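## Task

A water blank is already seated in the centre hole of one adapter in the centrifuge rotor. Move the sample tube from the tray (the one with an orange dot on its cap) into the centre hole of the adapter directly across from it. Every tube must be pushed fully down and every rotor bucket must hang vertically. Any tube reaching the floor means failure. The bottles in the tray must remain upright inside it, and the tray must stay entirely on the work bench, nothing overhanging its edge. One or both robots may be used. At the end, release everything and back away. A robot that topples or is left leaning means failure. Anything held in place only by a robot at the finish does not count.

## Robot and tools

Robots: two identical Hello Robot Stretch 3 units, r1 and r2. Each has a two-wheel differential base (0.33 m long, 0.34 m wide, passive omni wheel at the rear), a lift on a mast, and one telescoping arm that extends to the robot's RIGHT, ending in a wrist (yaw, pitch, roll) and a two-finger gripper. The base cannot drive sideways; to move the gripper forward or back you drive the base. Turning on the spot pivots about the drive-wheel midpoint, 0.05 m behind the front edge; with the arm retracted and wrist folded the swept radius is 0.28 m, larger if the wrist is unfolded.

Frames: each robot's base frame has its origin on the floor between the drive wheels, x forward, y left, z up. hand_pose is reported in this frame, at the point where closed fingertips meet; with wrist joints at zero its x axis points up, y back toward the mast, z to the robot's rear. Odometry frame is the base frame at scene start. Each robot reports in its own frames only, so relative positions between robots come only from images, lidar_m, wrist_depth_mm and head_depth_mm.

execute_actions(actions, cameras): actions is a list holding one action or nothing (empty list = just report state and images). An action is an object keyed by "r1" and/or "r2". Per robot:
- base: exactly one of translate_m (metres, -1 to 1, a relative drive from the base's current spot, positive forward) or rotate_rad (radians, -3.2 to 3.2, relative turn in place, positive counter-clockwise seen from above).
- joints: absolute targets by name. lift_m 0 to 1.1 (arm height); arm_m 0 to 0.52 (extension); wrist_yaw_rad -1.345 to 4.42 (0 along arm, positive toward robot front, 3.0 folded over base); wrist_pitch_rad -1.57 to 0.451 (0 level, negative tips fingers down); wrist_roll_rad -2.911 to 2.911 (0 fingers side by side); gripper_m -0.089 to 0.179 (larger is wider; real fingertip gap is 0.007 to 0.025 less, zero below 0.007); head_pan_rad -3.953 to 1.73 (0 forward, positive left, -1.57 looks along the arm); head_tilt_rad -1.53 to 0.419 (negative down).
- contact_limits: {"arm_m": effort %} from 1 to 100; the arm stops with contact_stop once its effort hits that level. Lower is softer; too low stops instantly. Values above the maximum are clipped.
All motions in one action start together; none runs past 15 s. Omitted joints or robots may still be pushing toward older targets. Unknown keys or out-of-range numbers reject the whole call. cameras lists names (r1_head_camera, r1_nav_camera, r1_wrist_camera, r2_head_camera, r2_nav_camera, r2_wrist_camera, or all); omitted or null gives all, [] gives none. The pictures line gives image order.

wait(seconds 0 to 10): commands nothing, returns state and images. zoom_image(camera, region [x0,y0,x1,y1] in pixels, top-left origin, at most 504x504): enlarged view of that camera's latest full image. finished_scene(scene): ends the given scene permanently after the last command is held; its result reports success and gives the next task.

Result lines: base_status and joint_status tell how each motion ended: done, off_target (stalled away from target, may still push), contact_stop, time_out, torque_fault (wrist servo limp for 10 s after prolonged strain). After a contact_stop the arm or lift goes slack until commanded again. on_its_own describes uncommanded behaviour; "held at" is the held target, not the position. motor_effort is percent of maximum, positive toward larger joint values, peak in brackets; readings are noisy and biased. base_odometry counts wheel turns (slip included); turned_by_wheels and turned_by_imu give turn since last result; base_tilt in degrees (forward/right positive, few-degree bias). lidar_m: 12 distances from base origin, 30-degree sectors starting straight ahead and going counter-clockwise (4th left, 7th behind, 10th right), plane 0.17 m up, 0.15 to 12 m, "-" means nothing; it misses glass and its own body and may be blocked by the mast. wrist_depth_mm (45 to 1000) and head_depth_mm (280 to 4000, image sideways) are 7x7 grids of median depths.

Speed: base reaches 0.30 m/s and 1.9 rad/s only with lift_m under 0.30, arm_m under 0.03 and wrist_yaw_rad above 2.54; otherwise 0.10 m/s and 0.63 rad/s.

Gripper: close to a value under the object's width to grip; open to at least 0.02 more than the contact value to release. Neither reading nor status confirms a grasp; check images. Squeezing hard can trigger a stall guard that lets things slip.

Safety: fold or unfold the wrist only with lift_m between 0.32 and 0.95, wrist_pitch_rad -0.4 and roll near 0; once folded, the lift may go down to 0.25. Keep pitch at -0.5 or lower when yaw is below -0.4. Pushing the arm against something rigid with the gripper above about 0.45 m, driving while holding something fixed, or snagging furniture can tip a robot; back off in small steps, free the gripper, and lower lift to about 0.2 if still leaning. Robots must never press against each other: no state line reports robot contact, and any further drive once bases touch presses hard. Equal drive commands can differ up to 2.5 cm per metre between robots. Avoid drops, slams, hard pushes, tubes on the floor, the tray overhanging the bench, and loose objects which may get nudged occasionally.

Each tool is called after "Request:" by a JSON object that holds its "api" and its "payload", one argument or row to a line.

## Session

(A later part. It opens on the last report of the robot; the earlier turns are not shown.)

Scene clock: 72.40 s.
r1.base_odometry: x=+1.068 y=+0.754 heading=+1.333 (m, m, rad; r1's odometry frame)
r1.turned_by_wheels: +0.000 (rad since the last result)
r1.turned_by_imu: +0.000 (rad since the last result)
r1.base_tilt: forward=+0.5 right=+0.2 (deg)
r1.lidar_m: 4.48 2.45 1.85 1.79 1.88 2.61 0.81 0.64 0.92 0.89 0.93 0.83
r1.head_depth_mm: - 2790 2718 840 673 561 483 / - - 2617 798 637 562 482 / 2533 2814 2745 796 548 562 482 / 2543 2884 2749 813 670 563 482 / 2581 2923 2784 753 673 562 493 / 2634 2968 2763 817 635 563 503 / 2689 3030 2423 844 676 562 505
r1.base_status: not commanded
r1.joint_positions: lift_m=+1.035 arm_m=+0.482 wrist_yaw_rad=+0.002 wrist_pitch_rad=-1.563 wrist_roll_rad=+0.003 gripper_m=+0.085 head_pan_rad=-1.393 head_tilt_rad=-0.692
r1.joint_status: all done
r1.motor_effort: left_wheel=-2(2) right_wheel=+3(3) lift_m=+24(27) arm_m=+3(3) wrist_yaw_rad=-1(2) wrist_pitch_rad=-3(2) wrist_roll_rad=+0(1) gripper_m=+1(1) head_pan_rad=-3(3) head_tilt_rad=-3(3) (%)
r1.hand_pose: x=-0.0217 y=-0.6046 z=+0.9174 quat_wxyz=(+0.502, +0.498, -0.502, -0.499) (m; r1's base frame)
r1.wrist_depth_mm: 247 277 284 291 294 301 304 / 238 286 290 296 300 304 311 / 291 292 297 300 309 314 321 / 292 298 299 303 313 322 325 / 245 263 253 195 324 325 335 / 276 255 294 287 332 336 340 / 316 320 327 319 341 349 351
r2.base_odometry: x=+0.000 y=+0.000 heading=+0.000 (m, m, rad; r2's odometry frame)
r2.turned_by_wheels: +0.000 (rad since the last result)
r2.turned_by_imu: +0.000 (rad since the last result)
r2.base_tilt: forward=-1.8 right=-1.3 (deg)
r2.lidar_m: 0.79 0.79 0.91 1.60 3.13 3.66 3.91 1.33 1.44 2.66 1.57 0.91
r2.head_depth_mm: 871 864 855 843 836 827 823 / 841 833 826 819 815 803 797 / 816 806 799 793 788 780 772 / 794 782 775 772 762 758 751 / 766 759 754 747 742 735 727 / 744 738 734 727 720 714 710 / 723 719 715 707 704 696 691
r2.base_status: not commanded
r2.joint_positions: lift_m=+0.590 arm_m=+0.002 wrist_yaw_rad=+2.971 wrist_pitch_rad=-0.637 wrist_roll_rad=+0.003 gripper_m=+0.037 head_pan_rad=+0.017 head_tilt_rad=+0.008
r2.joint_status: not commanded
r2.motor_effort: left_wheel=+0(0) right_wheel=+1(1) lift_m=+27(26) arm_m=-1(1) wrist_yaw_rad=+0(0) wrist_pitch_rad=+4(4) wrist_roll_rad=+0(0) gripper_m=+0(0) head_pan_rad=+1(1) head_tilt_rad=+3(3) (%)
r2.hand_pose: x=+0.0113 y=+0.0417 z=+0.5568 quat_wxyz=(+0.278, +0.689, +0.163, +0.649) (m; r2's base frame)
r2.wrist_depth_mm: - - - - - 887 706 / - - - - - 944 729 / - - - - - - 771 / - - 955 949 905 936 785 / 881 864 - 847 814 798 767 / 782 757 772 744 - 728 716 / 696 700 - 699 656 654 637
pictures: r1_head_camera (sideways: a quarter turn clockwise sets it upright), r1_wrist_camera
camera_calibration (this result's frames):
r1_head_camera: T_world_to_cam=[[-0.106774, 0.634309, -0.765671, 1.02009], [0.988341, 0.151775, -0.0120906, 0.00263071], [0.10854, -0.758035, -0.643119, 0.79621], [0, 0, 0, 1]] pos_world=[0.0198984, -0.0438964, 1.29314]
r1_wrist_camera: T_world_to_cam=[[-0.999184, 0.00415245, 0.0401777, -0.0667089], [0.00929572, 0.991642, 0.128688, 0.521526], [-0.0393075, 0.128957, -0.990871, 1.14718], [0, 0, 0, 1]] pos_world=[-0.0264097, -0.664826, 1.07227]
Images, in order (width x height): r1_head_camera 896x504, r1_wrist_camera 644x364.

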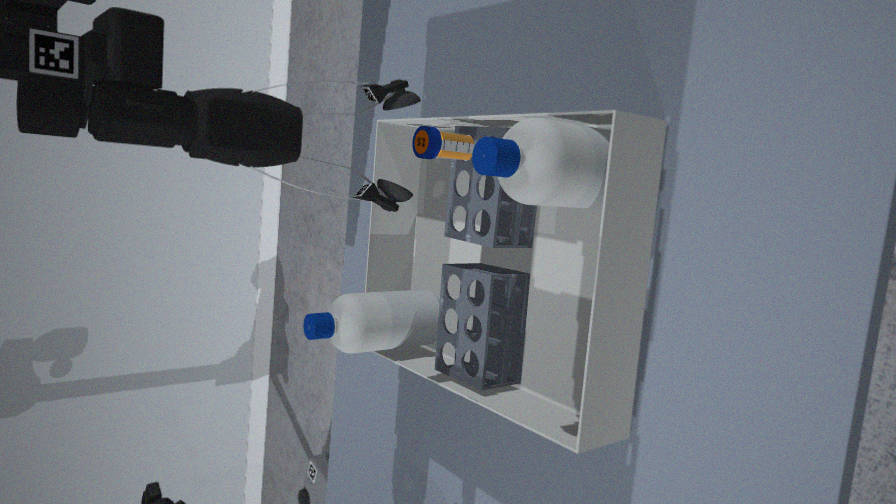

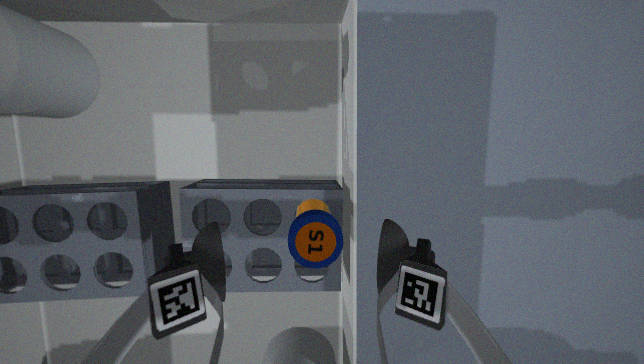

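Request:
{"api": "execute_actions", "payload": {
  "actions": [
    {"r1":{"base":{"translate_m":-0.007},"joints":{"lift_m":0.99,"gripper_m":0.07}}}
  ],
  "cameras": ["r1_head_camera","r1_wrist_camera"]
}}

Scene clock: 77.47 s.
r1.base_odometry: x=+1.066 y=+0.747 heading=+1.333 (m, m, rad; r1's odometry frame)
r1.turned_by_wheels: +0.000 (rad since the last result)
r1.turned_by_imu: -0.001 (rad since the last result)
r1.base_tilt: forward=+0.6 right=+0.2 (deg)
r1.lidar_m: 4.49 2.46 1.85 1.79 1.88 2.61 0.80 0.63 0.92 0.89 0.93 0.84
r1.head_depth_mm: 2419 2820 2727 843 676 563 481 / 2417 - 2606 828 636 563 484 / 2527 2800 2629 731 548 562 483 / 2566 2885 2764 810 671 563 484 / 2592 2903 2746 794 672 563 493 / 2670 2984 2756 818 657 563 502 / 2699 3041 2474 844 655 564 503
r1.base_status: done
r1.joint_positions: lift_m=+0.990 arm_m=+0.482 wrist_yaw_rad=+0.002 wrist_pitch_rad=-1.563 wrist_roll_rad=+0.003 gripper_m=+0.070 head_pan_rad=-1.393 head_tilt_rad=-0.692
r1.joint_status: all done
r1.motor_effort: left_wheel=-2(6) right_wheel=+3(6) lift_m=+23(25) arm_m=+2(4) wrist_yaw_rad=-1(1) wrist_pitch_rad=-3(2) wrist_roll_rad=+0(1) gripper_m=+0(62) head_pan_rad=-3(4) head_tilt_rad=-2(3) (%)
r1.hand_pose: x=-0.0217 y=-0.6046 z=+0.8724 quat_wxyz=(+0.502, +0.498, -0.502, -0.499) (m; r1's base frame)
r1.wrist_depth_mm: 236 238 241 245 252 254 260 / 243 244 248 251 256 261 264 / 248 250 253 256 264 267 273 / 248 251 258 260 272 272 278 / 200 221 206 205 276 282 281 / 203 221 242 147 283 287 290 / 267 272 280 283 287 294 297
r2.base_odometry: x=+0.000 y=+0.000 heading=+0.000 (m, m, rad; r2's odometry frame)
r2.turned_by_wheels: +0.000 (rad since the last result)
r2.turned_by_imu: +0.001 (rad since the last result)
r2.base_tilt: forward=-1.7 right=-1.3 (deg)
r2.lidar_m: 0.79 0.79 0.92 1.60 3.12 3.65 3.93 1.33 1.44 2.67 1.57 0.91
r2.head_depth_mm: 872 862 854 845 840 830 822 / 843 835 827 819 810 803 800 / 817 806 801 794 788 777 773 / 791 783 775 770 765 757 748 / 767 760 751 749 743 733 729 / 749 740 734 729 719 717 708 / 725 719 712 707 702 697 691
r2.base_status: not commanded
r2.joint_positions: lift_m=+0.590 arm_m=+0.002 wrist_yaw_rad=+2.971 wrist_pitch_rad=-0.637 wrist_roll_rad=+0.003 gripper_m=+0.037 head_pan_rad=+0.017 head_tilt_rad=+0.008
r2.joint_status: not commanded
r2.motor_effort: left_wheel=+0(0) right_wheel=+0(0) lift_m=+26(26) arm_m=-1(1) wrist_yaw_rad=+1(0) wrist_pitch_rad=+3(4) wrist_roll_rad=+0(0) gripper_m=+0(0) head_pan_rad=+0(0) head_tilt_rad=+0(2) (%)
r2.hand_pose: x=+0.0113 y=+0.0417 z=+0.5568 quat_wxyz=(+0.278, +0.689, +0.163, +0.649) (m; r2's base frame)
r2.wrist_depth_mm: - - - - - 900 735 / - - - - - 960 742 / - - - - - - 773 / - - 945 950 932 899 804 / 877 844 - 831 842 798 798 / 781 771 751 746 - 733 711 / 712 688 - 695 653 664 644
pictures: r1_head_camera (sideways: a quarter turn clockwise sets it upright), r1_wrist_camera
camera_calibration (this result's frames):
r1_head_camera: T_world_to_cam=[[-0.106774, 0.634309, -0.765671, 1.02009], [0.988341, 0.151775, -0.0120906, 0.00263071], [0.10854, -0.758035, -0.643119, 0.79621], [0, 0, 0, 1]] pos_world=[0.0198984, -0.0438964, 1.29314]
r1_wrist_camera: T_world_to_cam=[[-0.999184, 0.00415267, 0.0401777, -0.0649007], [0.00929594, 0.991642, 0.128688, 0.527317], [-0.0393074, 0.128957, -0.990871, 1.10259], [0, 0, 0, 1]] pos_world=[-0.0264098, -0.664826, 1.02727]
Images, in order (width x height): r1_head_camera 896x504, r1_wrist_camera 644x364.

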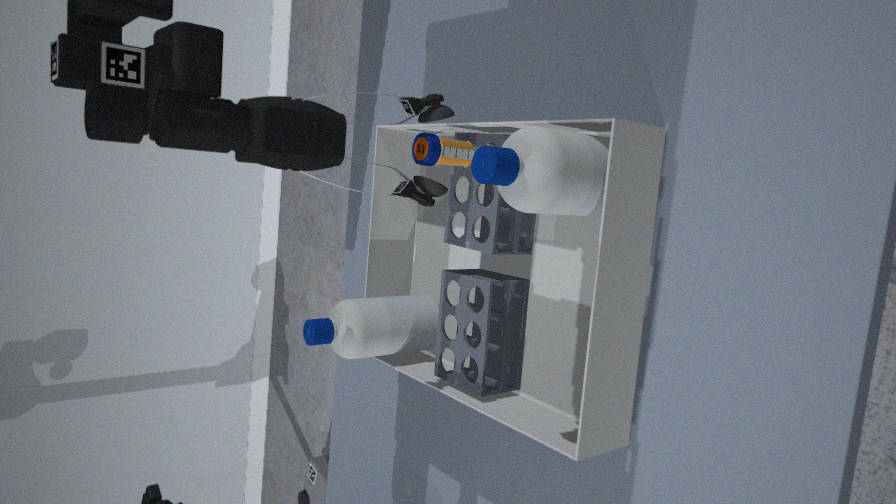

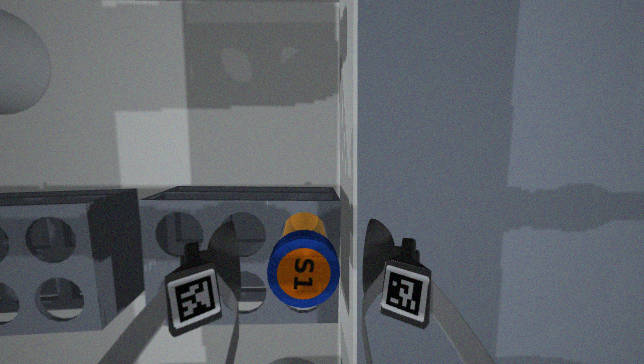

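Request:
{"api": "execute_actions", "payload": {
  "actions": [
    {"r1":{"joints":{"gripper_m":0.02}}}
  ],
  "cameras": []
}}

Request:
{"api": "execute_actions", "payload": {
  "actions": [
    {"r1":{"joints":{"lift_m":1.1}}}
  ],
  "cameras": ["r1_head_camera","r1_wrist_camera"]
}}

Scene clock: 81.27 s.
r1.base_odometry: x=+1.066 y=+0.747 heading=+1.333 (m, m, rad; r1's odometry frame)
r1.turned_by_wheels: +0.000 (rad since the last result)
r1.turned_by_imu: -0.001 (rad since the last result)
r1.base_tilt: forward=+0.5 right=+0.3 (deg)
r1.lidar_m: 4.47 2.45 1.85 1.80 1.88 2.62 0.80 0.63 0.92 0.89 0.93 0.84
r1.head_depth_mm: 2383 2804 2731 843 674 562 482 / 2467 - 2618 837 639 562 483 / 2501 2775 2694 743 548 563 482 / 2569 2874 2757 812 673 561 482 / 2604 2925 2769 797 669 564 492 / 2644 2951 2751 817 656 562 504 / 2654 3035 2465 845 656 563 505
r1.base_status: not commanded
r1.joint_positions: lift_m=+0.990 arm_m=+0.482 wrist_yaw_rad=+0.002 wrist_pitch_rad=-1.563 wrist_roll_rad=+0.003 gripper_m=+0.020 head_pan_rad=-1.393 head_tilt_rad=-0.692
r1.joint_status: all done
r1.motor_effort: left_wheel=-1(2) right_wheel=+2(2) lift_m=+23(24) arm_m=+3(3) wrist_yaw_rad=-1(1) wrist_pitch_rad=-3(2) wrist_roll_rad=+0(1) gripper_m=-6(80) head_pan_rad=-3(3) head_tilt_rad=-3(3) (%)
r1.hand_pose: x=-0.0217 y=-0.6046 z=+0.8724 quat_wxyz=(+0.502, +0.498, -0.502, -0.499) (m; r1's base frame)
r1.wrist_depth_mm: 235 240 241 247 253 256 259 / 240 243 247 251 258 263 266 / 248 250 254 256 264 268 270 / 249 254 256 260 270 276 276 / 201 221 206 194 274 280 284 / 204 219 209 145 284 288 292 / 269 273 279 282 288 294 300
r2.base_odometry: x=+0.000 y=+0.000 heading=+0.000 (m, m, rad; r2's odometry frame)
r2.turned_by_wheels: +0.000 (rad since the last result)
r2.turned_by_imu: +0.001 (rad since the last result)
r2.base_tilt: forward=-1.7 right=-1.3 (deg)
r2.lidar_m: 0.79 0.79 0.92 1.60 3.12 3.62 3.91 1.33 1.44 2.67 1.57 0.91
r2.head_depth_mm: 870 863 855 845 837 826 824 / 848 835 826 818 811 804 794 / 814 808 799 793 787 780 775 / 791 782 777 771 763 757 751 / 766 759 752 746 743 734 728 / 743 739 733 727 725 716 708 / 726 719 713 708 701 696 691
r2.base_status: not commanded
r2.joint_positions: lift_m=+0.590 arm_m=+0.002 wrist_yaw_rad=+2.971 wrist_pitch_rad=-0.637 wrist_roll_rad=+0.003 gripper_m=+0.037 head_pan_rad=+0.017 head_tilt_rad=+0.008
r2.joint_status: not commanded
r2.motor_effort: left_wheel=+0(0) right_wheel=+1(0) lift_m=+26(26) arm_m=-1(1) wrist_yaw_rad=+0(0) wrist_pitch_rad=+4(3) wrist_roll_rad=+0(0) gripper_m=+0(0) head_pan_rad=+1(1) head_tilt_rad=+1(2) (%)
r2.hand_pose: x=+0.0113 y=+0.0417 z=+0.5568 quat_wxyz=(+0.278, +0.689, +0.163, +0.649) (m; r2's base frame)
r2.wrist_depth_mm: - - - - - 897 710 / - - - - - 938 738 / - - - - - - 767 / - - 971 981 907 913 798 / 875 861 - 839 831 812 801 / 771 765 758 727 - 730 717 / 684 682 - 695 663 659 651
pictures: none
No camera images: the call's "cameras" was empty. Leave "cameras" out to get every camera's image.

Scene clock: 83.10 s.
r1.base_odometry: x=+1.066 y=+0.747 heading=+1.333 (m, m, rad; r1's odometry frame)
r1.turned_by_wheels: +0.000 (rad since the last result)
r1.turned_by_imu: +0.000 (rad since the last result)
r1.base_tilt: forward=+0.5 right=+0.2 (deg)
r1.lidar_m: 4.48 2.45 1.85 1.79 1.87 2.62 0.80 0.63 0.92 0.89 0.93 0.84
r1.head_depth_mm: 2527 2748 2737 842 672 561 483 / - 2903 2740 838 635 561 482 / 2537 2816 2769 812 547 562 483 / 2547 2861 2726 815 672 563 482 / 2602 2964 2782 796 673 563 493 / 2629 2990 2789 815 655 563 503 / 2683 3008 2478 846 661 564 504
r1.base_status: not commanded
r1.joint_positions: lift_m=+1.100 arm_m=+0.482 wrist_yaw_rad=+0.002 wrist_pitch_rad=-1.563 wrist_roll_rad=+0.003 gripper_m=+0.020 head_pan_rad=-1.393 head_tilt_rad=-0.692
r1.joint_status: all done
r1.motor_effort: left_wheel=-2(2) right_wheel=+2(2) lift_m=+31(31) arm_m=+3(3) wrist_yaw_rad=-1(1) wrist_pitch_rad=-2(2) wrist_roll_rad=+0(1) gripper_m=-6(7) head_pan_rad=-3(3) head_tilt_rad=-2(2) (%)
r1.hand_pose: x=-0.0217 y=-0.6046 z=+0.9821 quat_wxyz=(+0.502, +0.498, -0.502, -0.499) (m; r1's base frame)
r1.wrist_depth_mm: 278 317 346 350 356 362 369 / 243 347 351 357 365 370 378 / 313 351 359 362 372 382 384 / 314 336 367 373 387 391 399 / 306 329 342 198 395 397 411 / 328 378 380 145 396 405 413 / 348 387 394 340 416 419 420
r2.base_odometry: x=+0.000 y=+0.000 heading=+0.000 (m, m, rad; r2's odometry frame)
r2.turned_by_wheels: +0.000 (rad since the last result)
r2.turned_by_imu: +0.000 (rad since the last result)
r2.base_tilt: forward=-1.7 right=-1.3 (deg)
r2.lidar_m: 0.79 0.79 0.91 1.60 3.12 3.60 3.92 1.33 1.45 2.67 1.57 0.91
r2.head_depth_mm: 870 862 854 845 838 831 824 / 844 833 825 817 811 803 795 / 814 809 801 791 788 777 775 / 793 784 777 767 762 758 748 / 768 760 756 747 741 736 728 / 746 739 733 728 721 715 706 / 724 719 715 708 700 697 690
r2.base_status: not commanded
r2.joint_positions: lift_m=+0.590 arm_m=+0.002 wrist_yaw_rad=+2.971 wrist_pitch_rad=-0.637 wrist_roll_rad=+0.003 gripper_m=+0.037 head_pan_rad=+0.017 head_tilt_rad=+0.008
r2.joint_status: not commanded
r2.motor_effort: left_wheel=+0(0) right_wheel=+0(0) lift_m=+27(27) arm_m=-1(1) wrist_yaw_rad=+0(0) wrist_pitch_rad=+4(3) wrist_roll_rad=+0(0) gripper_m=+0(0) head_pan_rad=+0(0) head_tilt_rad=+2(0) (%)
r2.hand_pose: x=+0.0113 y=+0.0417 z=+0.5568 quat_wxyz=(+0.278, +0.689, +0.163, +0.649) (m; r2's base frame)
r2.wrist_depth_mm: - - - - - 870 711 / - - - - - 929 723 / - - - - - - 759 / - - 969 954 936 894 780 / 888 844 - 839 857 803 776 / 776 763 753 751 - 715 722 / 703 683 - 667 654 653 645
pictures: r1_head_camera (sideways: a quarter turn clockwise sets it upright), r1_wrist_camera
camera_calibration (this result's frames):
r1_head_camera: T_world_to_cam=[[-0.106774, 0.634309, -0.765671, 1.02009], [0.988341, 0.151775, -0.0120906, 0.00263071], [0.10854, -0.758035, -0.643119, 0.79621], [0, 0, 0, 1]] pos_world=[0.0198984, -0.0438964, 1.29314]
r1_wrist_camera: T_world_to_cam=[[-0.999184, 0.00415307, 0.0401777, -0.0693072], [0.00929633, 0.991642, 0.128688, 0.513203], [-0.0393074, 0.128957, -0.990871, 1.21127], [0, 0, 0, 1]] pos_world=[-0.0264098, -0.664827, 1.13695]
Images, in order (width x height): r1_head_camera 896x504, r1_wrist_camera 644x364.

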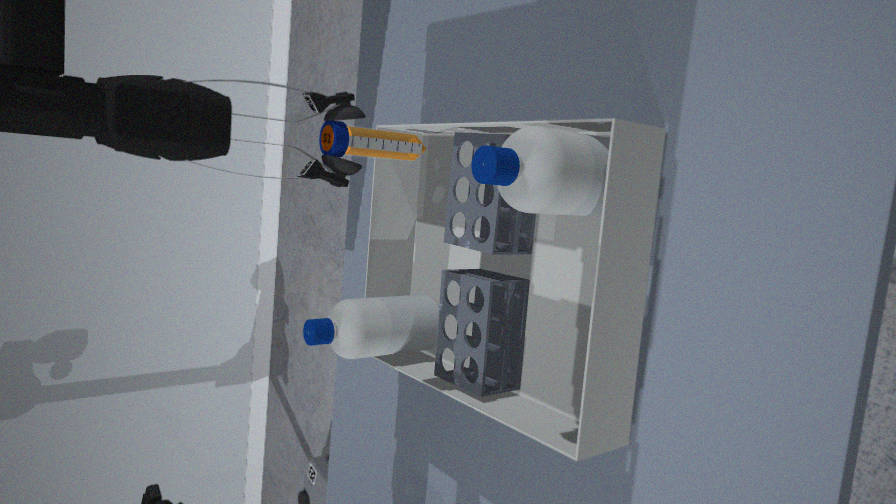

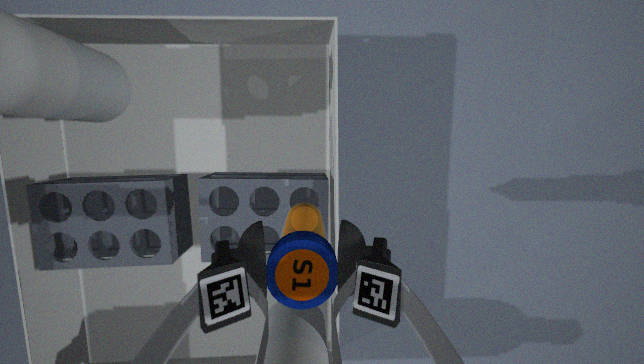

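Request:
{"api": "execute_actions", "payload": {
  "actions": [
    {"r1":{"base":{"rotate_rad":-0.13}}}
  ],
  "cameras": []
}}

Request:
{"api": "execute_actions", "payload": {
  "actions": [
    {"r1":{"base":{"translate_m":-0.1}}}
  ],
  "cameras": []
}}

Request:
{"api": "execute_actions", "payload": {
  "actions": [
    {"r1":{"base":{"translate_m":-0.55},"joints":{"arm_m":0.2,"head_pan_rad":-2.1,"head_tilt_rad":-0.9}}}
  ],
  "cameras": []
}}

Request:
{"api": "execute_actions", "payload": {
  "actions": [
    {"r1":{"base":{"rotate_rad":0.13}}}
  ],
  "cameras": ["r1_head_camera","r1_wrist_camera","r1_nav_camera"]
}}

Scene clock: 91.40 s.
r1.base_odometry: x=+1.066 y=+0.747 heading=+1.203 (m, m, rad; r1's odometry frame)
r1.turned_by_wheels: -0.130 (rad since the last result)
r1.turned_by_imu: -0.132 (rad since the last result)
r1.base_tilt: forward=+0.5 right=+0.2 (deg)
r1.lidar_m: 0.84 2.87 1.93 1.79 1.82 2.33 1.38 0.63 0.95 0.89 0.90 1.15
r1.head_depth_mm: 2622 2808 2752 843 675 561 483 / - 2926 2721 840 675 562 483 / 2531 2847 2722 840 652 562 483 / 2528 2836 2756 812 556 562 482 / 2535 2854 2777 813 673 562 484 / 2535 2843 2761 777 674 563 483 / 2557 2870 2753 814 654 564 484
r1.base_status: done
r1.joint_positions: lift_m=+1.100 arm_m=+0.482 wrist_yaw_rad=+0.002 wrist_pitch_rad=-1.563 wrist_roll_rad=+0.003 gripper_m=+0.020 head_pan_rad=-1.393 head_tilt_rad=-0.692
r1.joint_status: not commanded
r1.motor_effort: left_wheel=+1(7) right_wheel=-2(10) lift_m=+31(31) arm_m=+3(3) wrist_yaw_rad=-1(1) wrist_pitch_rad=-2(3) wrist_roll_rad=+1(0) gripper_m=-6(6) head_pan_rad=-3(3) head_tilt_rad=-2(3) (%)
r1.hand_pose: x=-0.0217 y=-0.6046 z=+0.9821 quat_wxyz=(+0.502, +0.498, -0.502, -0.499) (m; r1's base frame)
r1.wrist_depth_mm: 333 334 351 351 357 361 368 / 345 347 351 362 364 367 375 / 351 353 360 367 374 380 383 / 357 359 364 378 381 381 394 / 310 321 347 197 392 392 403 / 341 377 352 145 402 407 416 / 386 389 322 402 411 420 427
r2.base_odometry: x=+0.000 y=+0.000 heading=+0.000 (m, m, rad; r2's odometry frame)
r2.turned_by_wheels: +0.000 (rad since the last result)
r2.turned_by_imu: +0.001 (rad since the last result)
r2.base_tilt: forward=-1.7 right=-1.4 (deg)
r2.lidar_m: 0.79 0.79 0.92 1.60 3.14 3.64 3.92 1.33 1.45 2.67 1.57 0.91
r2.head_depth_mm: 869 858 854 847 836 830 823 / 845 833 830 819 811 802 799 / 819 809 801 794 785 780 773 / 793 786 777 772 762 756 751 / 768 766 754 747 740 737 729 / 743 739 733 729 722 715 710 / 722 717 711 706 701 697 691
r2.base_status: not commanded
r2.joint_positions: lift_m=+0.590 arm_m=+0.002 wrist_yaw_rad=+2.971 wrist_pitch_rad=-0.637 wrist_roll_rad=+0.003 gripper_m=+0.037 head_pan_rad=+0.017 head_tilt_rad=+0.008
r2.joint_status: not commanded
r2.motor_effort: left_wheel=+0(0) right_wheel=+1(1) lift_m=+27(26) arm_m=-2(1) wrist_yaw_rad=+0(0) wrist_pitch_rad=+3(4) wrist_roll_rad=+0(0) gripper_m=+0(0) head_pan_rad=+1(1) head_tilt_rad=+2(2) (%)
r2.hand_pose: x=+0.0113 y=+0.0417 z=+0.5568 quat_wxyz=(+0.278, +0.689, +0.163, +0.649) (m; r2's base frame)
r2.wrist_depth_mm: - - - - - 909 698 / - - - - - 950 728 / - - - - - - 764 / - - 949 933 924 914 802 / 872 872 - 829 836 805 784 / 770 760 762 741 - 720 704 / 711 689 - 694 656 650 645
pictures: none
No camera images: the call's "cameras" was empty. Leave "cameras" out to get every camera's image.

Scene clock: 93.97 s.
r1.base_odometry: x=+1.030 y=+0.654 heading=+1.203 (m, m, rad; r1's odometry frame)
r1.turned_by_wheels: +0.000 (rad since the last result)
r1.turned_by_imu: +0.000 (rad since the last result)
r1.base_tilt: forward=+0.5 right=+0.2 (deg)
r1.lidar_m: 0.94 2.84 1.91 1.78 1.80 2.30 1.44 0.54 0.87 0.90 0.91 1.16
r1.head_depth_mm: 2598 2838 2739 842 674 560 483 / - 3029 2779 845 674 563 483 / 2521 2862 2751 842 675 563 493 / 2556 2846 2756 814 674 562 492 / 2533 2854 2753 746 563 564 492 / 2557 2855 2765 813 600 563 494 / 2574 2887 2779 755 674 563 494
r1.base_status: done
r1.joint_positions: lift_m=+1.100 arm_m=+0.482 wrist_yaw_rad=+0.002 wrist_pitch_rad=-1.563 wrist_roll_rad=+0.003 gripper_m=+0.020 head_pan_rad=-1.393 head_tilt_rad=-0.692
r1.joint_status: not commanded
r1.motor_effort: left_wheel=+2(3) right_wheel=-2(9) lift_m=+31(31) arm_m=+3(3) wrist_yaw_rad=-1(1) wrist_pitch_rad=-2(3) wrist_roll_rad=+0(0) gripper_m=-8(7) head_pan_rad=-3(3) head_tilt_rad=-3(2) (%)
r1.hand_pose: x=-0.0217 y=-0.6046 z=+0.9821 quat_wxyz=(+0.502, +0.498, -0.502, -0.499) (m; r1's base frame)
r1.wrist_depth_mm: 318 339 348 354 359 364 369 / 338 346 354 359 366 375 376 / 349 351 363 368 375 377 385 / 359 337 372 380 385 389 395 / 309 317 375 198 392 399 397 / 377 380 371 145 401 408 408 / 387 355 398 403 405 423 423
r2.base_odometry: x=+0.000 y=+0.000 heading=+0.000 (m, m, rad; r2's odometry frame)
r2.turned_by_wheels: +0.000 (rad since the last result)
r2.turned_by_imu: +0.001 (rad since the last result)
r2.base_tilt: forward=-1.7 right=-1.3 (deg)
r2.lidar_m: 0.79 0.79 0.91 1.60 3.13 3.62 3.91 1.33 1.45 2.67 1.57 0.91
r2.head_depth_mm: 869 859 852 846 838 831 822 / 841 835 824 821 812 802 794 / 814 809 801 793 784 778 770 / 790 783 775 770 766 759 751 / 766 764 758 746 741 736 731 / 744 739 733 730 723 714 709 / 724 718 715 709 703 696 691
r2.base_status: not commanded
r2.joint_positions: lift_m=+0.590 arm_m=+0.002 wrist_yaw_rad=+2.971 wrist_pitch_rad=-0.637 wrist_roll_rad=+0.003 gripper_m=+0.037 head_pan_rad=+0.017 head_tilt_rad=+0.008
r2.joint_status: not commanded
r2.motor_effort: left_wheel=+0(0) right_wheel=+0(1) lift_m=+27(27) arm_m=-1(1) wrist_yaw_rad=+0(0) wrist_pitch_rad=+3(4) wrist_roll_rad=+0(1) gripper_m=+0(0) head_pan_rad=+1(1) head_tilt_rad=+2(2) (%)
r2.hand_pose: x=+0.0113 y=+0.0417 z=+0.5568 quat_wxyz=(+0.278, +0.689, +0.163, +0.649) (m; r2's base frame)
r2.wrist_depth_mm: - - - - - 856 693 / - - - - - 934 727 / - - - - - - 752 / - - 954 949 928 904 807 / 867 896 - 799 846 809 776 / 770 790 752 740 - 727 723 / 706 693 - 691 658 650 640
pictures: none
No camera images: the call's "cameras" was empty. Leave "cameras" out to get every camera's image.

Scene clock: 100.70 s.
r1.base_odometry: x=+0.832 y=+0.141 heading=+1.203 (m, m, rad; r1's odometry frame)
r1.turned_by_wheels: +0.000 (rad since the last result)
r1.turned_by_imu: -0.002 (rad since the last result)
r1.base_tilt: forward=+0.5 right=+0.2 (deg)
r1.lidar_m: 1.49 2.71 1.85 1.72 1.75 2.23 3.61 0.44 0.30 0.31 0.31 1.24
r1.head_depth_mm: 3347 2507 756 841 1347 1245 1111 / 3342 957 842 714 1004 1249 1132 / 3109 988 802 654 787 1185 1148 / 960 993 831 633 723 924 1129 / 887 955 799 688 801 841 1104 / 823 899 772 893 851 1228 1076 / 769 853 903 652 1371 1185 1079
r1.base_status: done
r1.joint_positions: lift_m=+1.100 arm_m=+0.200 wrist_yaw_rad=+0.002 wrist_pitch_rad=-1.563 wrist_roll_rad=+0.003 gripper_m=+0.020 head_pan_rad=-2.093 head_tilt_rad=-0.889
r1.joint_status: all done
r1.motor_effort: left_wheel=+2(4) right_wheel=-2(8) lift_m=+32(31) arm_m=-4(5) wrist_yaw_rad=-1(0) wrist_pitch_rad=-2(2) wrist_roll_rad=+1(0) gripper_m=-6(6) head_pan_rad=-3(35) head_tilt_rad=-4(13) (%)
r1.hand_pose: x=-0.0217 y=-0.3231 z=+0.9821 quat_wxyz=(+0.502, +0.498, -0.502, -0.499) (m; r1's base frame)
r1.wrist_depth_mm: 341 344 353 560 438 321 378 / 344 353 357 706 467 327 371 / 354 355 366 - 500 334 338 / 360 363 375 - 601 424 - / 366 373 380 152 - - - / - - - 145 - - - / - - - - - - -
r2.base_odometry: x=+0.000 y=+0.000 heading=+0.000 (m, m, rad; r2's odometry frame)
r2.turned_by_wheels: +0.000 (rad since the last result)
r2.turned_by_imu: +0.001 (rad since the last result)
r2.base_tilt: forward=-1.7 right=-1.3 (deg)
r2.lidar_m: 0.79 0.79 0.92 1.60 3.11 3.65 3.92 1.33 1.45 2.68 1.57 0.91
r2.head_depth_mm: 873 863 855 842 840 827 823 / 840 832 826 818 810 805 797 / 815 808 803 793 786 779 777 / 790 784 777 772 763 756 749 / 769 761 754 748 740 736 731 / 745 739 731 728 720 717 710 / 724 718 714 706 702 695 691
r2.base_status: not commanded
r2.joint_positions: lift_m=+0.590 arm_m=+0.002 wrist_yaw_rad=+2.971 wrist_pitch_rad=-0.637 wrist_roll_rad=+0.003 gripper_m=+0.037 head_pan_rad=+0.017 head_tilt_rad=+0.008
r2.joint_status: not commanded
r2.motor_effort: left_wheel=+0(0) right_wheel=+0(0) lift_m=+27(26) arm_m=+0(1) wrist_yaw_rad=+1(1) wrist_pitch_rad=+4(3) wrist_roll_rad=+1(0) gripper_m=+1(0) head_pan_rad=+0(0) head_tilt_rad=+2(2) (%)
r2.hand_pose: x=+0.0113 y=+0.0417 z=+0.5568 quat_wxyz=(+0.278, +0.689, +0.163, +0.649) (m; r2's base frame)
r2.wrist_depth_mm: - - - - - 896 715 / - - - - - 922 753 / - - - - - - 771 / - - 987 941 925 902 800 / 874 861 - 836 821 805 776 / 784 770 743 740 - 728 698 / 681 687 - 694 656 648 643
pictures: none
No camera images: the call's "cameras" was empty. Leave "cameras" out to get every camera's image.

Scene clock: 101.90 s.
r1.base_odometry: x=+0.832 y=+0.141 heading=+1.333 (m, m, rad; r1's odometry frame)
r1.turned_by_wheels: +0.130 (rad since the last result)
r1.turned_by_imu: +0.131 (rad since the last result)
r1.base_tilt: forward=+0.5 right=+0.2 (deg)
r1.lidar_m: 1.49 2.39 1.78 1.72 1.80 2.51 3.61 0.38 0.31 0.31 1.00 1.39
r1.head_depth_mm: 3340 956 844 695 976 1254 1112 / 992 984 814 650 799 1213 1132 / 930 986 830 629 688 1041 1154 / 878 963 800 666 784 831 1127 / 822 899 781 891 831 1187 1108 / 771 864 1006 975 1374 1250 1079 / 796 2429 2005 705 578 534 1108
r1.base_status: done
r1.joint_positions: lift_m=+1.100 arm_m=+0.200 wrist_yaw_rad=+0.002 wrist_pitch_rad=-1.563 wrist_roll_rad=+0.003 gripper_m=+0.020 head_pan_rad=-2.093 head_tilt_rad=-0.889
r1.joint_status: not commanded
r1.motor_effort: left_wheel=-2(6) right_wheel=+3(8) lift_m=+31(32) arm_m=-3(3) wrist_yaw_rad=-1(2) wrist_pitch_rad=-2(2) wrist_roll_rad=+0(1) gripper_m=-7(6) head_pan_rad=-4(3) head_tilt_rad=-3(3) (%)
r1.hand_pose: x=-0.0217 y=-0.3231 z=+0.9821 quat_wxyz=(+0.502, +0.498, -0.502, -0.499) (m; r1's base frame)
r1.wrist_depth_mm: 340 341 346 - 557 352 356 / 345 347 353 - 570 350 331 / 353 356 361 - 580 352 339 / 361 367 372 - 601 352 349 / - - 379 152 - - - / - - - 145 - - - / - - - - - - -
r2.base_odometry: x=+0.000 y=+0.000 heading=+0.000 (m, m, rad; r2's odometry frame)
r2.turned_by_wheels: +0.000 (rad since the last result)
r2.turned_by_imu: +0.000 (rad since the last result)
r2.base_tilt: forward=-1.7 right=-1.3 (deg)
r2.lidar_m: 0.79 0.79 0.91 1.60 3.13 3.62 3.92 1.33 1.44 2.67 1.57 0.91
r2.head_depth_mm: 871 862 852 842 836 831 823 / 842 831 827 818 813 800 798 / 816 808 799 791 791 780 773 / 791 782 774 770 764 757 750 / 766 760 754 745 743 738 729 / 745 738 731 728 723 714 707 / 725 719 711 708 702 696 692
r2.base_status: not commanded
r2.joint_positions: lift_m=+0.590 arm_m=+0.002 wrist_yaw_rad=+2.971 wrist_pitch_rad=-0.637 wrist_roll_rad=+0.003 gripper_m=+0.037 head_pan_rad=+0.017 head_tilt_rad=+0.008
r2.joint_status: not commanded
r2.motor_effort: left_wheel=+0(0) right_wheel=-1(0) lift_m=+27(26) arm_m=-1(1) wrist_yaw_rad=+1(1) wrist_pitch_rad=+4(3) wrist_roll_rad=+0(0) gripper_m=+1(0) head_pan_rad=+1(1) head_tilt_rad=+2(2) (%)
r2.hand_pose: x=+0.0113 y=+0.0417 z=+0.5568 quat_wxyz=(+0.278, +0.689, +0.163, +0.649) (m; r2's base frame)
r2.wrist_depth_mm: - - - - - 894 699 / - - - - - 914 732 / - - - - - - 793 / - - 934 936 938 918 805 / 874 871 - 823 823 807 772 / 779 784 763 719 - 703 714 / 707 689 - 685 652 656 641
pictures: r1_head_camera (sideways: a quarter turn clockwise sets it upright), r1_nav_camera (sideways: a quarter turn counterclockwise sets it upright), r1_wrist_camera
camera_calibration (this result's frames):
r1_head_camera: T_world_to_cam=[[0.395495, 0.673306, -0.624694, 0.833311], [0.855245, -0.517952, -0.0167998, 0.00956985], [-0.334873, -0.527622, -0.780689, 0.977831], [0, 0, 0, 1]] pos_world=[-0.0103057, -0.0401906, 1.28411]
r1_nav_camera: T_world_to_cam=[[-0.366702, -0.682146, 0.632619, -0.776774], [-0.878938, 0.476913, 0.00476726, 0.0538189], [-0.304956, -0.554285, -0.774448, 0.96472], [0, 0, 0, 1]] pos_world=[0.0566563, -0.0208104, 1.23827]
r1_wrist_camera: T_world_to_cam=[[-0.999184, 0.00415173, 0.0401779, -0.0704769], [0.00929648, 0.991637, 0.128725, 0.234031], [-0.0393074, 0.128993, -0.990866, 1.17498], [0, 0, 0, 1]] pos_world=[-0.0264098, -0.383345, 1.13695]
Images, in order (width x height): r1_head_camera 896x504, r1_nav_camera 672x504, r1_wrist_camera 644x364.

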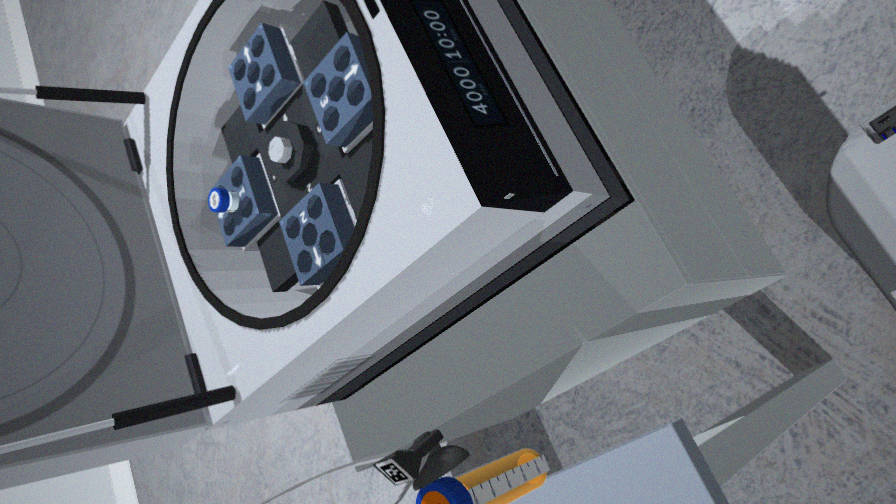

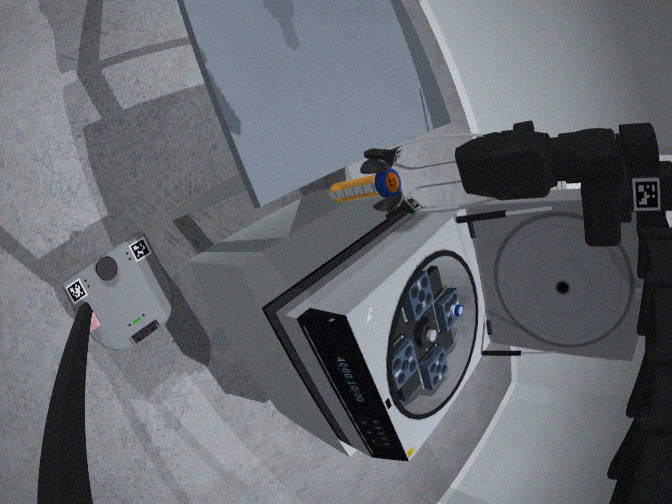

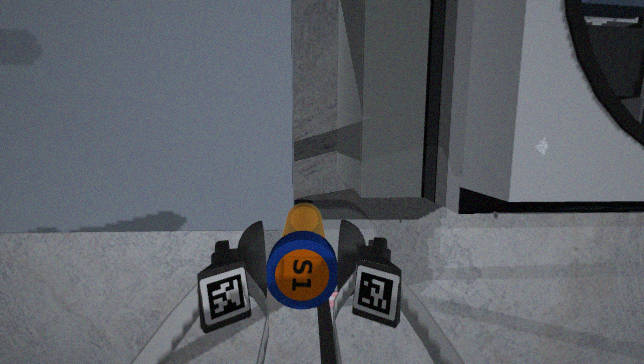

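Request:
{"api": "execute_actions", "payload": {
  "actions": [
    {"r1":{"base":{"translate_m":-0.47},"joints":{"arm_m":0.27,"head_pan_rad":-1.5,"head_tilt_rad":-0.9}}}
  ],
  "cameras": ["r1_head_camera","r1_wrist_camera"]
}}

Scene clock: 110.47 s.
r1.base_odometry: x=+0.721 y=-0.316 heading=+1.333 (m, m, rad; r1's odometry frame)
r1.turned_by_wheels: +0.000 (rad since the last result)
r1.turned_by_imu: -0.002 (rad since the last result)
r1.base_tilt: forward=+0.5 right=+0.3 (deg)
r1.lidar_m: 1.95 2.40 1.79 1.74 1.81 2.54 3.15 0.37 0.27 0.27 0.28 0.39
r1.head_depth_mm: 721 837 790 718 545 638 1062 / 724 842 825 700 549 646 1064 / - 871 779 665 546 655 1066 / 732 852 837 683 551 665 1081 / 735 840 813 707 551 675 1079 / 732 863 763 616 553 683 1078 / 2768 2507 2006 649 555 729 1098
r1.base_status: done
r1.joint_positions: lift_m=+1.100 arm_m=+0.270 wrist_yaw_rad=+0.002 wrist_pitch_rad=-1.563 wrist_roll_rad=+0.003 gripper_m=+0.020 head_pan_rad=-1.507 head_tilt_rad=-0.889
r1.joint_status: all done
r1.motor_effort: left_wheel=-2(7) right_wheel=+3(4) lift_m=+31(32) arm_m=+3(3) wrist_yaw_rad=+0(2) wrist_pitch_rad=-2(2) wrist_roll_rad=+0(0) gripper_m=-6(6) head_pan_rad=+3(32) head_tilt_rad=-4(2) (%)
r1.hand_pose: x=-0.0217 y=-0.3926 z=+0.9821 quat_wxyz=(+0.502, +0.498, -0.502, -0.499) (m; r1's base frame)
r1.wrist_depth_mm: 299 338 360 351 375 353 - / - 346 377 379 378 360 - / - 325 380 386 391 338 - / 614 324 454 398 412 342 - / - 327 336 198 346 347 - / - - 340 146 - - - / - - - - - - -
r2.base_odometry: x=+0.000 y=+0.000 heading=+0.000 (m, m, rad; r2's odometry frame)
r2.turned_by_wheels: +0.000 (rad since the last result)
r2.turned_by_imu: +0.002 (rad since the last result)
r2.base_tilt: forward=-1.7 right=-1.3 (deg)
r2.lidar_m: 0.79 0.79 0.91 1.60 3.11 3.64 3.91 1.33 1.44 2.66 1.57 0.91
r2.head_depth_mm: 869 860 853 847 837 830 821 / 841 835 826 818 813 804 797 / 816 806 802 795 786 781 773 / 789 784 774 768 766 757 750 / 770 762 757 745 742 734 730 / 745 738 734 726 720 716 710 / 722 717 713 704 703 697 692
r2.base_status: not commanded
r2.joint_positions: lift_m=+0.590 arm_m=+0.002 wrist_yaw_rad=+2.971 wrist_pitch_rad=-0.637 wrist_roll_rad=+0.003 gripper_m=+0.037 head_pan_rad=+0.017 head_tilt_rad=+0.008
r2.joint_status: not commanded
r2.motor_effort: left_wheel=+1(0) right_wheel=+0(0) lift_m=+26(27) arm_m=-1(1) wrist_yaw_rad=+1(1) wrist_pitch_rad=+3(4) wrist_roll_rad=+0(0) gripper_m=+0(0) head_pan_rad=+1(1) head_tilt_rad=+1(1) (%)
r2.hand_pose: x=+0.0113 y=+0.0417 z=+0.5568 quat_wxyz=(+0.278, +0.689, +0.163, +0.649) (m; r2's base frame)
r2.wrist_depth_mm: - - - - - 911 697 / - - - - - 943 737 / - - - - - - 775 / - - 951 940 941 918 789 / 881 860 - 849 843 820 770 / 770 757 768 745 - 720 712 / 699 694 - 700 657 645 650
pictures: r1_head_camera (sideways: a quarter turn clockwise sets it upright), r1_wrist_camera
camera_calibration (this result's frames):
r1_head_camera: T_world_to_cam=[[-0.0427975, 0.779698, -0.624691, 0.83598], [0.999002, 0.0413751, -0.0167999, 0.00869304], [0.0127478, -0.624787, -0.780691, 0.975714], [0, 0, 0, 1]] pos_world=[0.0146553, -0.0425586, 1.28411]
r1_wrist_camera: T_world_to_cam=[[-0.999184, 0.00415117, 0.0401779, -0.0701887], [0.00929591, 0.991637, 0.128724, 0.302923], [-0.0393075, 0.128993, -0.990866, 1.18394], [0, 0, 0, 1]] pos_world=[-0.0264098, -0.452818, 1.13695]
Images, in order (width x height): r1_head_camera 896x504, r1_wrist_camera 644x364.

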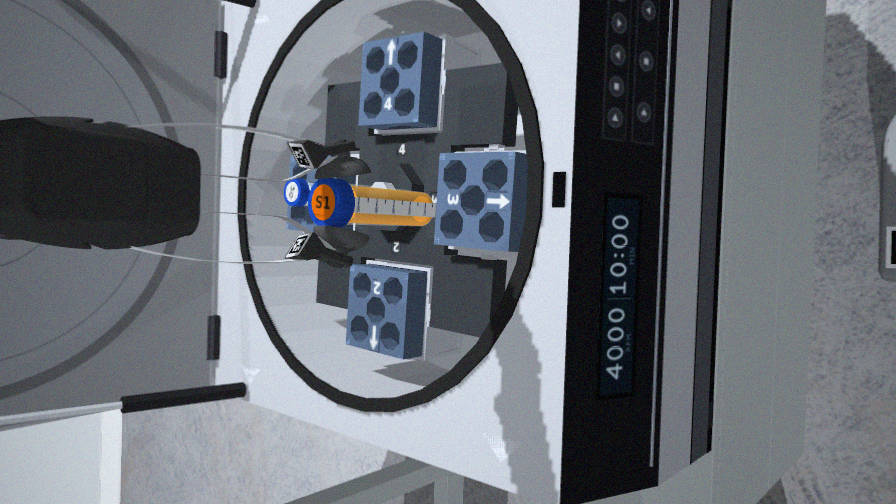

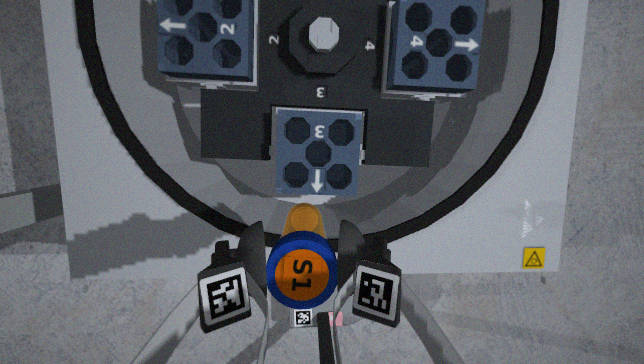

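Request:
{"api": "execute_actions", "payload": {
  "actions": [
    {"r1":{"base":{"translate_m":-0.012},"joints":{"arm_m":0.314,"lift_m":1.0}}}
  ],
  "cameras": ["r1_head_camera","r1_wrist_camera"]
}}

Scene clock: 116.57 s.
r1.base_odometry: x=+0.719 y=-0.328 heading=+1.333 (m, m, rad; r1's odometry frame)
r1.turned_by_wheels: +0.000 (rad since the last result)
r1.turned_by_imu: -0.001 (rad since the last result)
r1.base_tilt: forward=+0.5 right=+0.2 (deg)
r1.lidar_m: 1.97 2.40 1.79 1.74 1.82 2.53 3.14 0.37 0.27 0.27 0.28 0.39
r1.head_depth_mm: 736 836 787 710 545 635 1065 / - 842 818 699 549 645 1064 / - - 801 657 546 655 1059 / 728 835 821 669 550 662 1082 / 734 840 818 700 551 672 1083 / 733 838 776 617 552 683 1088 / 2775 2537 1990 634 556 728 1090
r1.base_status: done
r1.joint_positions: lift_m=+1.000 arm_m=+0.314 wrist_yaw_rad=+0.002 wrist_pitch_rad=-1.563 wrist_roll_rad=+0.003 gripper_m=+0.020 head_pan_rad=-1.507 head_tilt_rad=-0.889
r1.joint_status: all done
r1.motor_effort: left_wheel=-2(8) right_wheel=+3(6) lift_m=+24(29) arm_m=+2(4) wrist_yaw_rad=-1(1) wrist_pitch_rad=-2(2) wrist_roll_rad=+0(0) gripper_m=-6(7) head_pan_rad=+3(2) head_tilt_rad=-4(3) (%)
r1.hand_pose: x=-0.0217 y=-0.4366 z=+0.8824 quat_wxyz=(+0.502, +0.498, -0.502, -0.499) (m; r1's base frame)
r1.wrist_depth_mm: 256 244 270 255 274 259 247 / 269 246 274 261 282 281 249 / 260 314 282 287 295 303 239 / 238 291 289 269 297 316 243 / 225 278 330 198 344 271 245 / 230 235 276 145 277 253 253 / 236 238 243 248 253 253 259
r2.base_odometry: x=+0.000 y=+0.000 heading=+0.000 (m, m, rad; r2's odometry frame)
r2.turned_by_wheels: +0.000 (rad since the last result)
r2.turned_by_imu: +0.001 (rad since the last result)
r2.base_tilt: forward=-1.7 right=-1.3 (deg)
r2.lidar_m: 0.79 0.79 0.92 1.60 3.14 3.63 3.92 1.33 1.44 2.67 1.57 0.91
r2.head_depth_mm: 870 862 852 844 838 832 819 / 842 837 822 815 812 800 799 / 817 809 799 794 789 778 773 / 793 786 775 769 765 756 751 / 766 760 755 745 742 736 727 / 744 739 732 726 720 717 710 / 724 718 711 704 702 696 691
r2.base_status: not commanded
r2.joint_positions: lift_m=+0.590 arm_m=+0.002 wrist_yaw_rad=+2.971 wrist_pitch_rad=-0.637 wrist_roll_rad=+0.003 gripper_m=+0.037 head_pan_rad=+0.017 head_tilt_rad=+0.008
r2.joint_status: not commanded
r2.motor_effort: left_wheel=+0(0) right_wheel=+0(0) lift_m=+26(26) arm_m=-1(1) wrist_yaw_rad=+0(0) wrist_pitch_rad=+3(3) wrist_roll_rad=+1(0) gripper_m=+0(1) head_pan_rad=+0(1) head_tilt_rad=+1(2) (%)
r2.hand_pose: x=+0.0113 y=+0.0417 z=+0.5568 quat_wxyz=(+0.278, +0.689, +0.163, +0.649) (m; r2's base frame)
r2.wrist_depth_mm: - - - - - 879 695 / - - - - - 960 728 / - - - - - - 764 / - - 958 943 913 929 808 / 868 848 - 835 829 821 779 / 784 765 764 729 - 716 707 / 700 687 - 705 664 647 656
pictures: r1_head_camera (sideways: a quarter turn clockwise sets it upright), r1_wrist_camera
camera_calibration (this result's frames):
r1_head_camera: T_world_to_cam=[[-0.0428976, 0.779693, -0.624691, 0.835981], [0.998997, 0.0415032, -0.0167999, 0.00869308], [0.0128279, -0.624785, -0.780691, 0.975714], [0, 0, 0, 1]] pos_world=[0.0146608, -0.0425575, 1.28411]
r1_wrist_camera: T_world_to_cam=[[-0.999184, 0.00414258, 0.0401792, -0.0660055], [0.00929629, 0.991608, 0.128944, 0.359132], [-0.0393079, 0.129213, -0.990838, 1.09089], [0, 0, 0, 1]] pos_world=[-0.0264098, -0.496801, 1.03724]
Images, in order (width x height): r1_head_camera 896x504, r1_wrist_camera 644x364.

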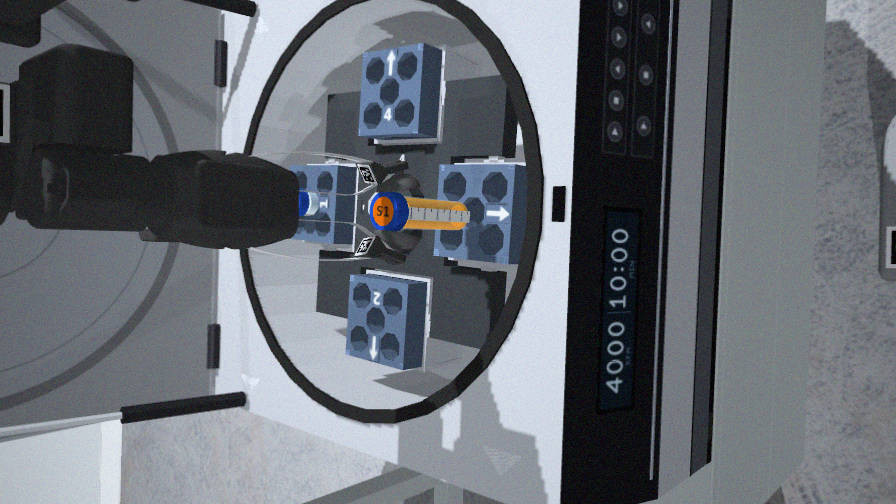

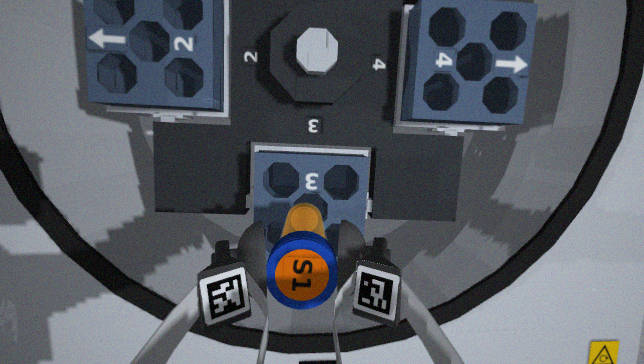

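Request:
{"api": "execute_actions", "payload": {
  "actions": [
    {"r1":{"base":{"translate_m":-0.004},"joints":{"lift_m":0.96}}}
  ],
  "cameras": ["r1_head_camera","r1_wrist_camera"]
}}

Scene clock: 120.07 s.
r1.base_odometry: x=+0.718 y=-0.332 heading=+1.332 (m, m, rad; r1's odometry frame)
r1.turned_by_wheels: +0.000 (rad since the last result)
r1.turned_by_imu: -0.001 (rad since the last result)
r1.base_tilt: forward=+0.6 right=+0.3 (deg)
r1.lidar_m: 1.96 2.40 1.79 1.74 1.81 2.52 3.13 0.37 0.27 0.27 0.28 0.39
r1.head_depth_mm: - 842 780 694 545 635 1064 / - 861 826 698 549 647 1064 / - - 801 666 547 652 1062 / 731 833 841 671 551 663 1075 / 733 842 815 698 551 671 1084 / 732 837 782 626 552 684 1074 / 2711 2513 2000 617 555 713 1094
r1.base_status: done
r1.joint_positions: lift_m=+0.960 arm_m=+0.314 wrist_yaw_rad=+0.002 wrist_pitch_rad=-1.563 wrist_roll_rad=+0.003 gripper_m=+0.020 head_pan_rad=-1.507 head_tilt_rad=-0.889
r1.joint_status: all done
r1.motor_effort: left_wheel=-2(6) right_wheel=+2(5) lift_m=+24(24) arm_m=+3(3) wrist_yaw_rad=-1(2) wrist_pitch_rad=-2(2) wrist_roll_rad=+1(0) gripper_m=-6(8) head_pan_rad=+4(3) head_tilt_rad=-3(2) (%)
r1.hand_pose: x=-0.0217 y=-0.4366 z=+0.8424 quat_wxyz=(+0.502, +0.498, -0.502, -0.499) (m; r1's base frame)
r1.wrist_depth_mm: 202 206 231 215 237 221 232 / 224 213 238 223 243 226 231 / 262 242 244 248 251 256 234 / 243 246 248 228 257 283 219 / 217 262 254 196 304 261 206 / 192 232 277 145 275 223 209 / 195 198 221 240 223 211 214
r2.base_odometry: x=+0.000 y=+0.000 heading=+0.000 (m, m, rad; r2's odometry frame)
r2.turned_by_wheels: +0.000 (rad since the last result)
r2.turned_by_imu: +0.001 (rad since the last result)
r2.base_tilt: forward=-1.8 right=-1.3 (deg)
r2.lidar_m: 0.79 0.79 0.91 1.60 3.12 3.64 3.92 1.34 1.44 2.67 1.58 0.91
r2.head_depth_mm: 873 860 851 845 837 829 818 / 845 837 826 818 814 803 794 / 814 804 802 792 785 781 772 / 788 784 777 772 763 757 749 / 767 759 755 747 739 735 729 / 742 739 733 725 721 712 709 / 723 718 711 707 699 695 690
r2.base_status: not commanded
r2.joint_positions: lift_m=+0.590 arm_m=+0.002 wrist_yaw_rad=+2.971 wrist_pitch_rad=-0.637 wrist_roll_rad=+0.003 gripper_m=+0.037 head_pan_rad=+0.017 head_tilt_rad=+0.008
r2.joint_status: not commanded
r2.motor_effort: left_wheel=+0(0) right_wheel=+1(0) lift_m=+27(27) arm_m=-1(1) wrist_yaw_rad=-1(2) wrist_pitch_rad=+3(4) wrist_roll_rad=+0(0) gripper_m=+1(0) head_pan_rad=+0(0) head_tilt_rad=+1(0) (%)
r2.hand_pose: x=+0.0113 y=+0.0417 z=+0.5568 quat_wxyz=(+0.278, +0.689, +0.163, +0.649) (m; r2's base frame)
r2.wrist_depth_mm: - - - - - 879 702 / - - - - - 947 728 / - - - - - - 759 / - - 998 928 930 925 789 / 869 872 - 819 840 805 788 / 775 762 754 748 - 732 720 / 693 688 - 701 664 658 639
pictures: r1_head_camera (sideways: a quarter turn clockwise sets it upright), r1_wrist_camera
camera_calibration (this result's frames):
r1_head_camera: T_world_to_cam=[[-0.0428977, 0.779693, -0.624691, 0.835981], [0.998997, 0.0415035, -0.0167999, 0.00869309], [0.012828, -0.624785, -0.780691, 0.975714], [0, 0, 0, 1]] pos_world=[0.0146608, -0.0425575, 1.28411]
r1_wrist_camera: T_world_to_cam=[[-0.999184, 0.004143, 0.0401792, -0.0643981], [0.00929671, 0.991608, 0.128945, 0.36429], [-0.0393078, 0.129213, -0.990837, 1.05125], [0, 0, 0, 1]] pos_world=[-0.0264098, -0.496802, 0.997235]
Images, in order (width x height): r1_head_camera 896x504, r1_wrist_camera 644x364.

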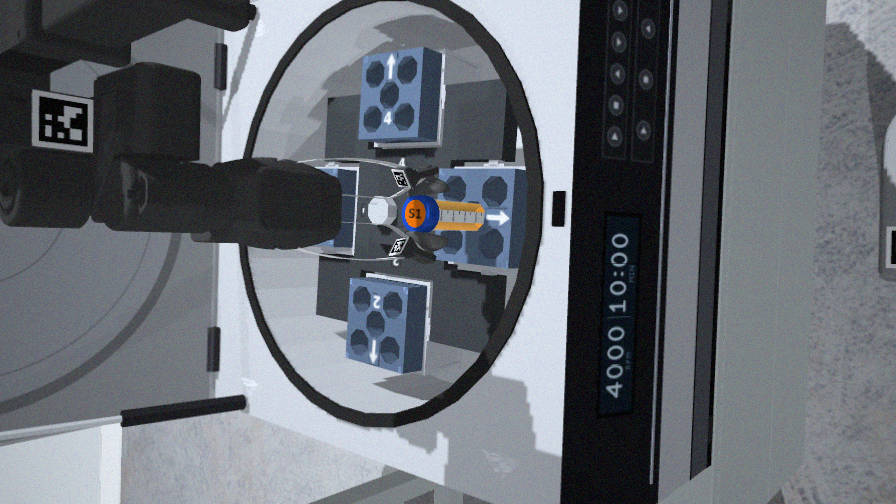

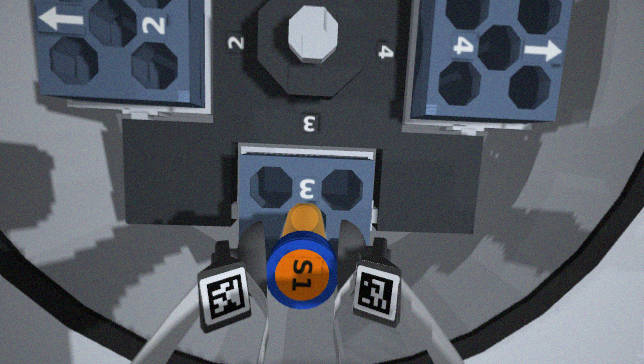

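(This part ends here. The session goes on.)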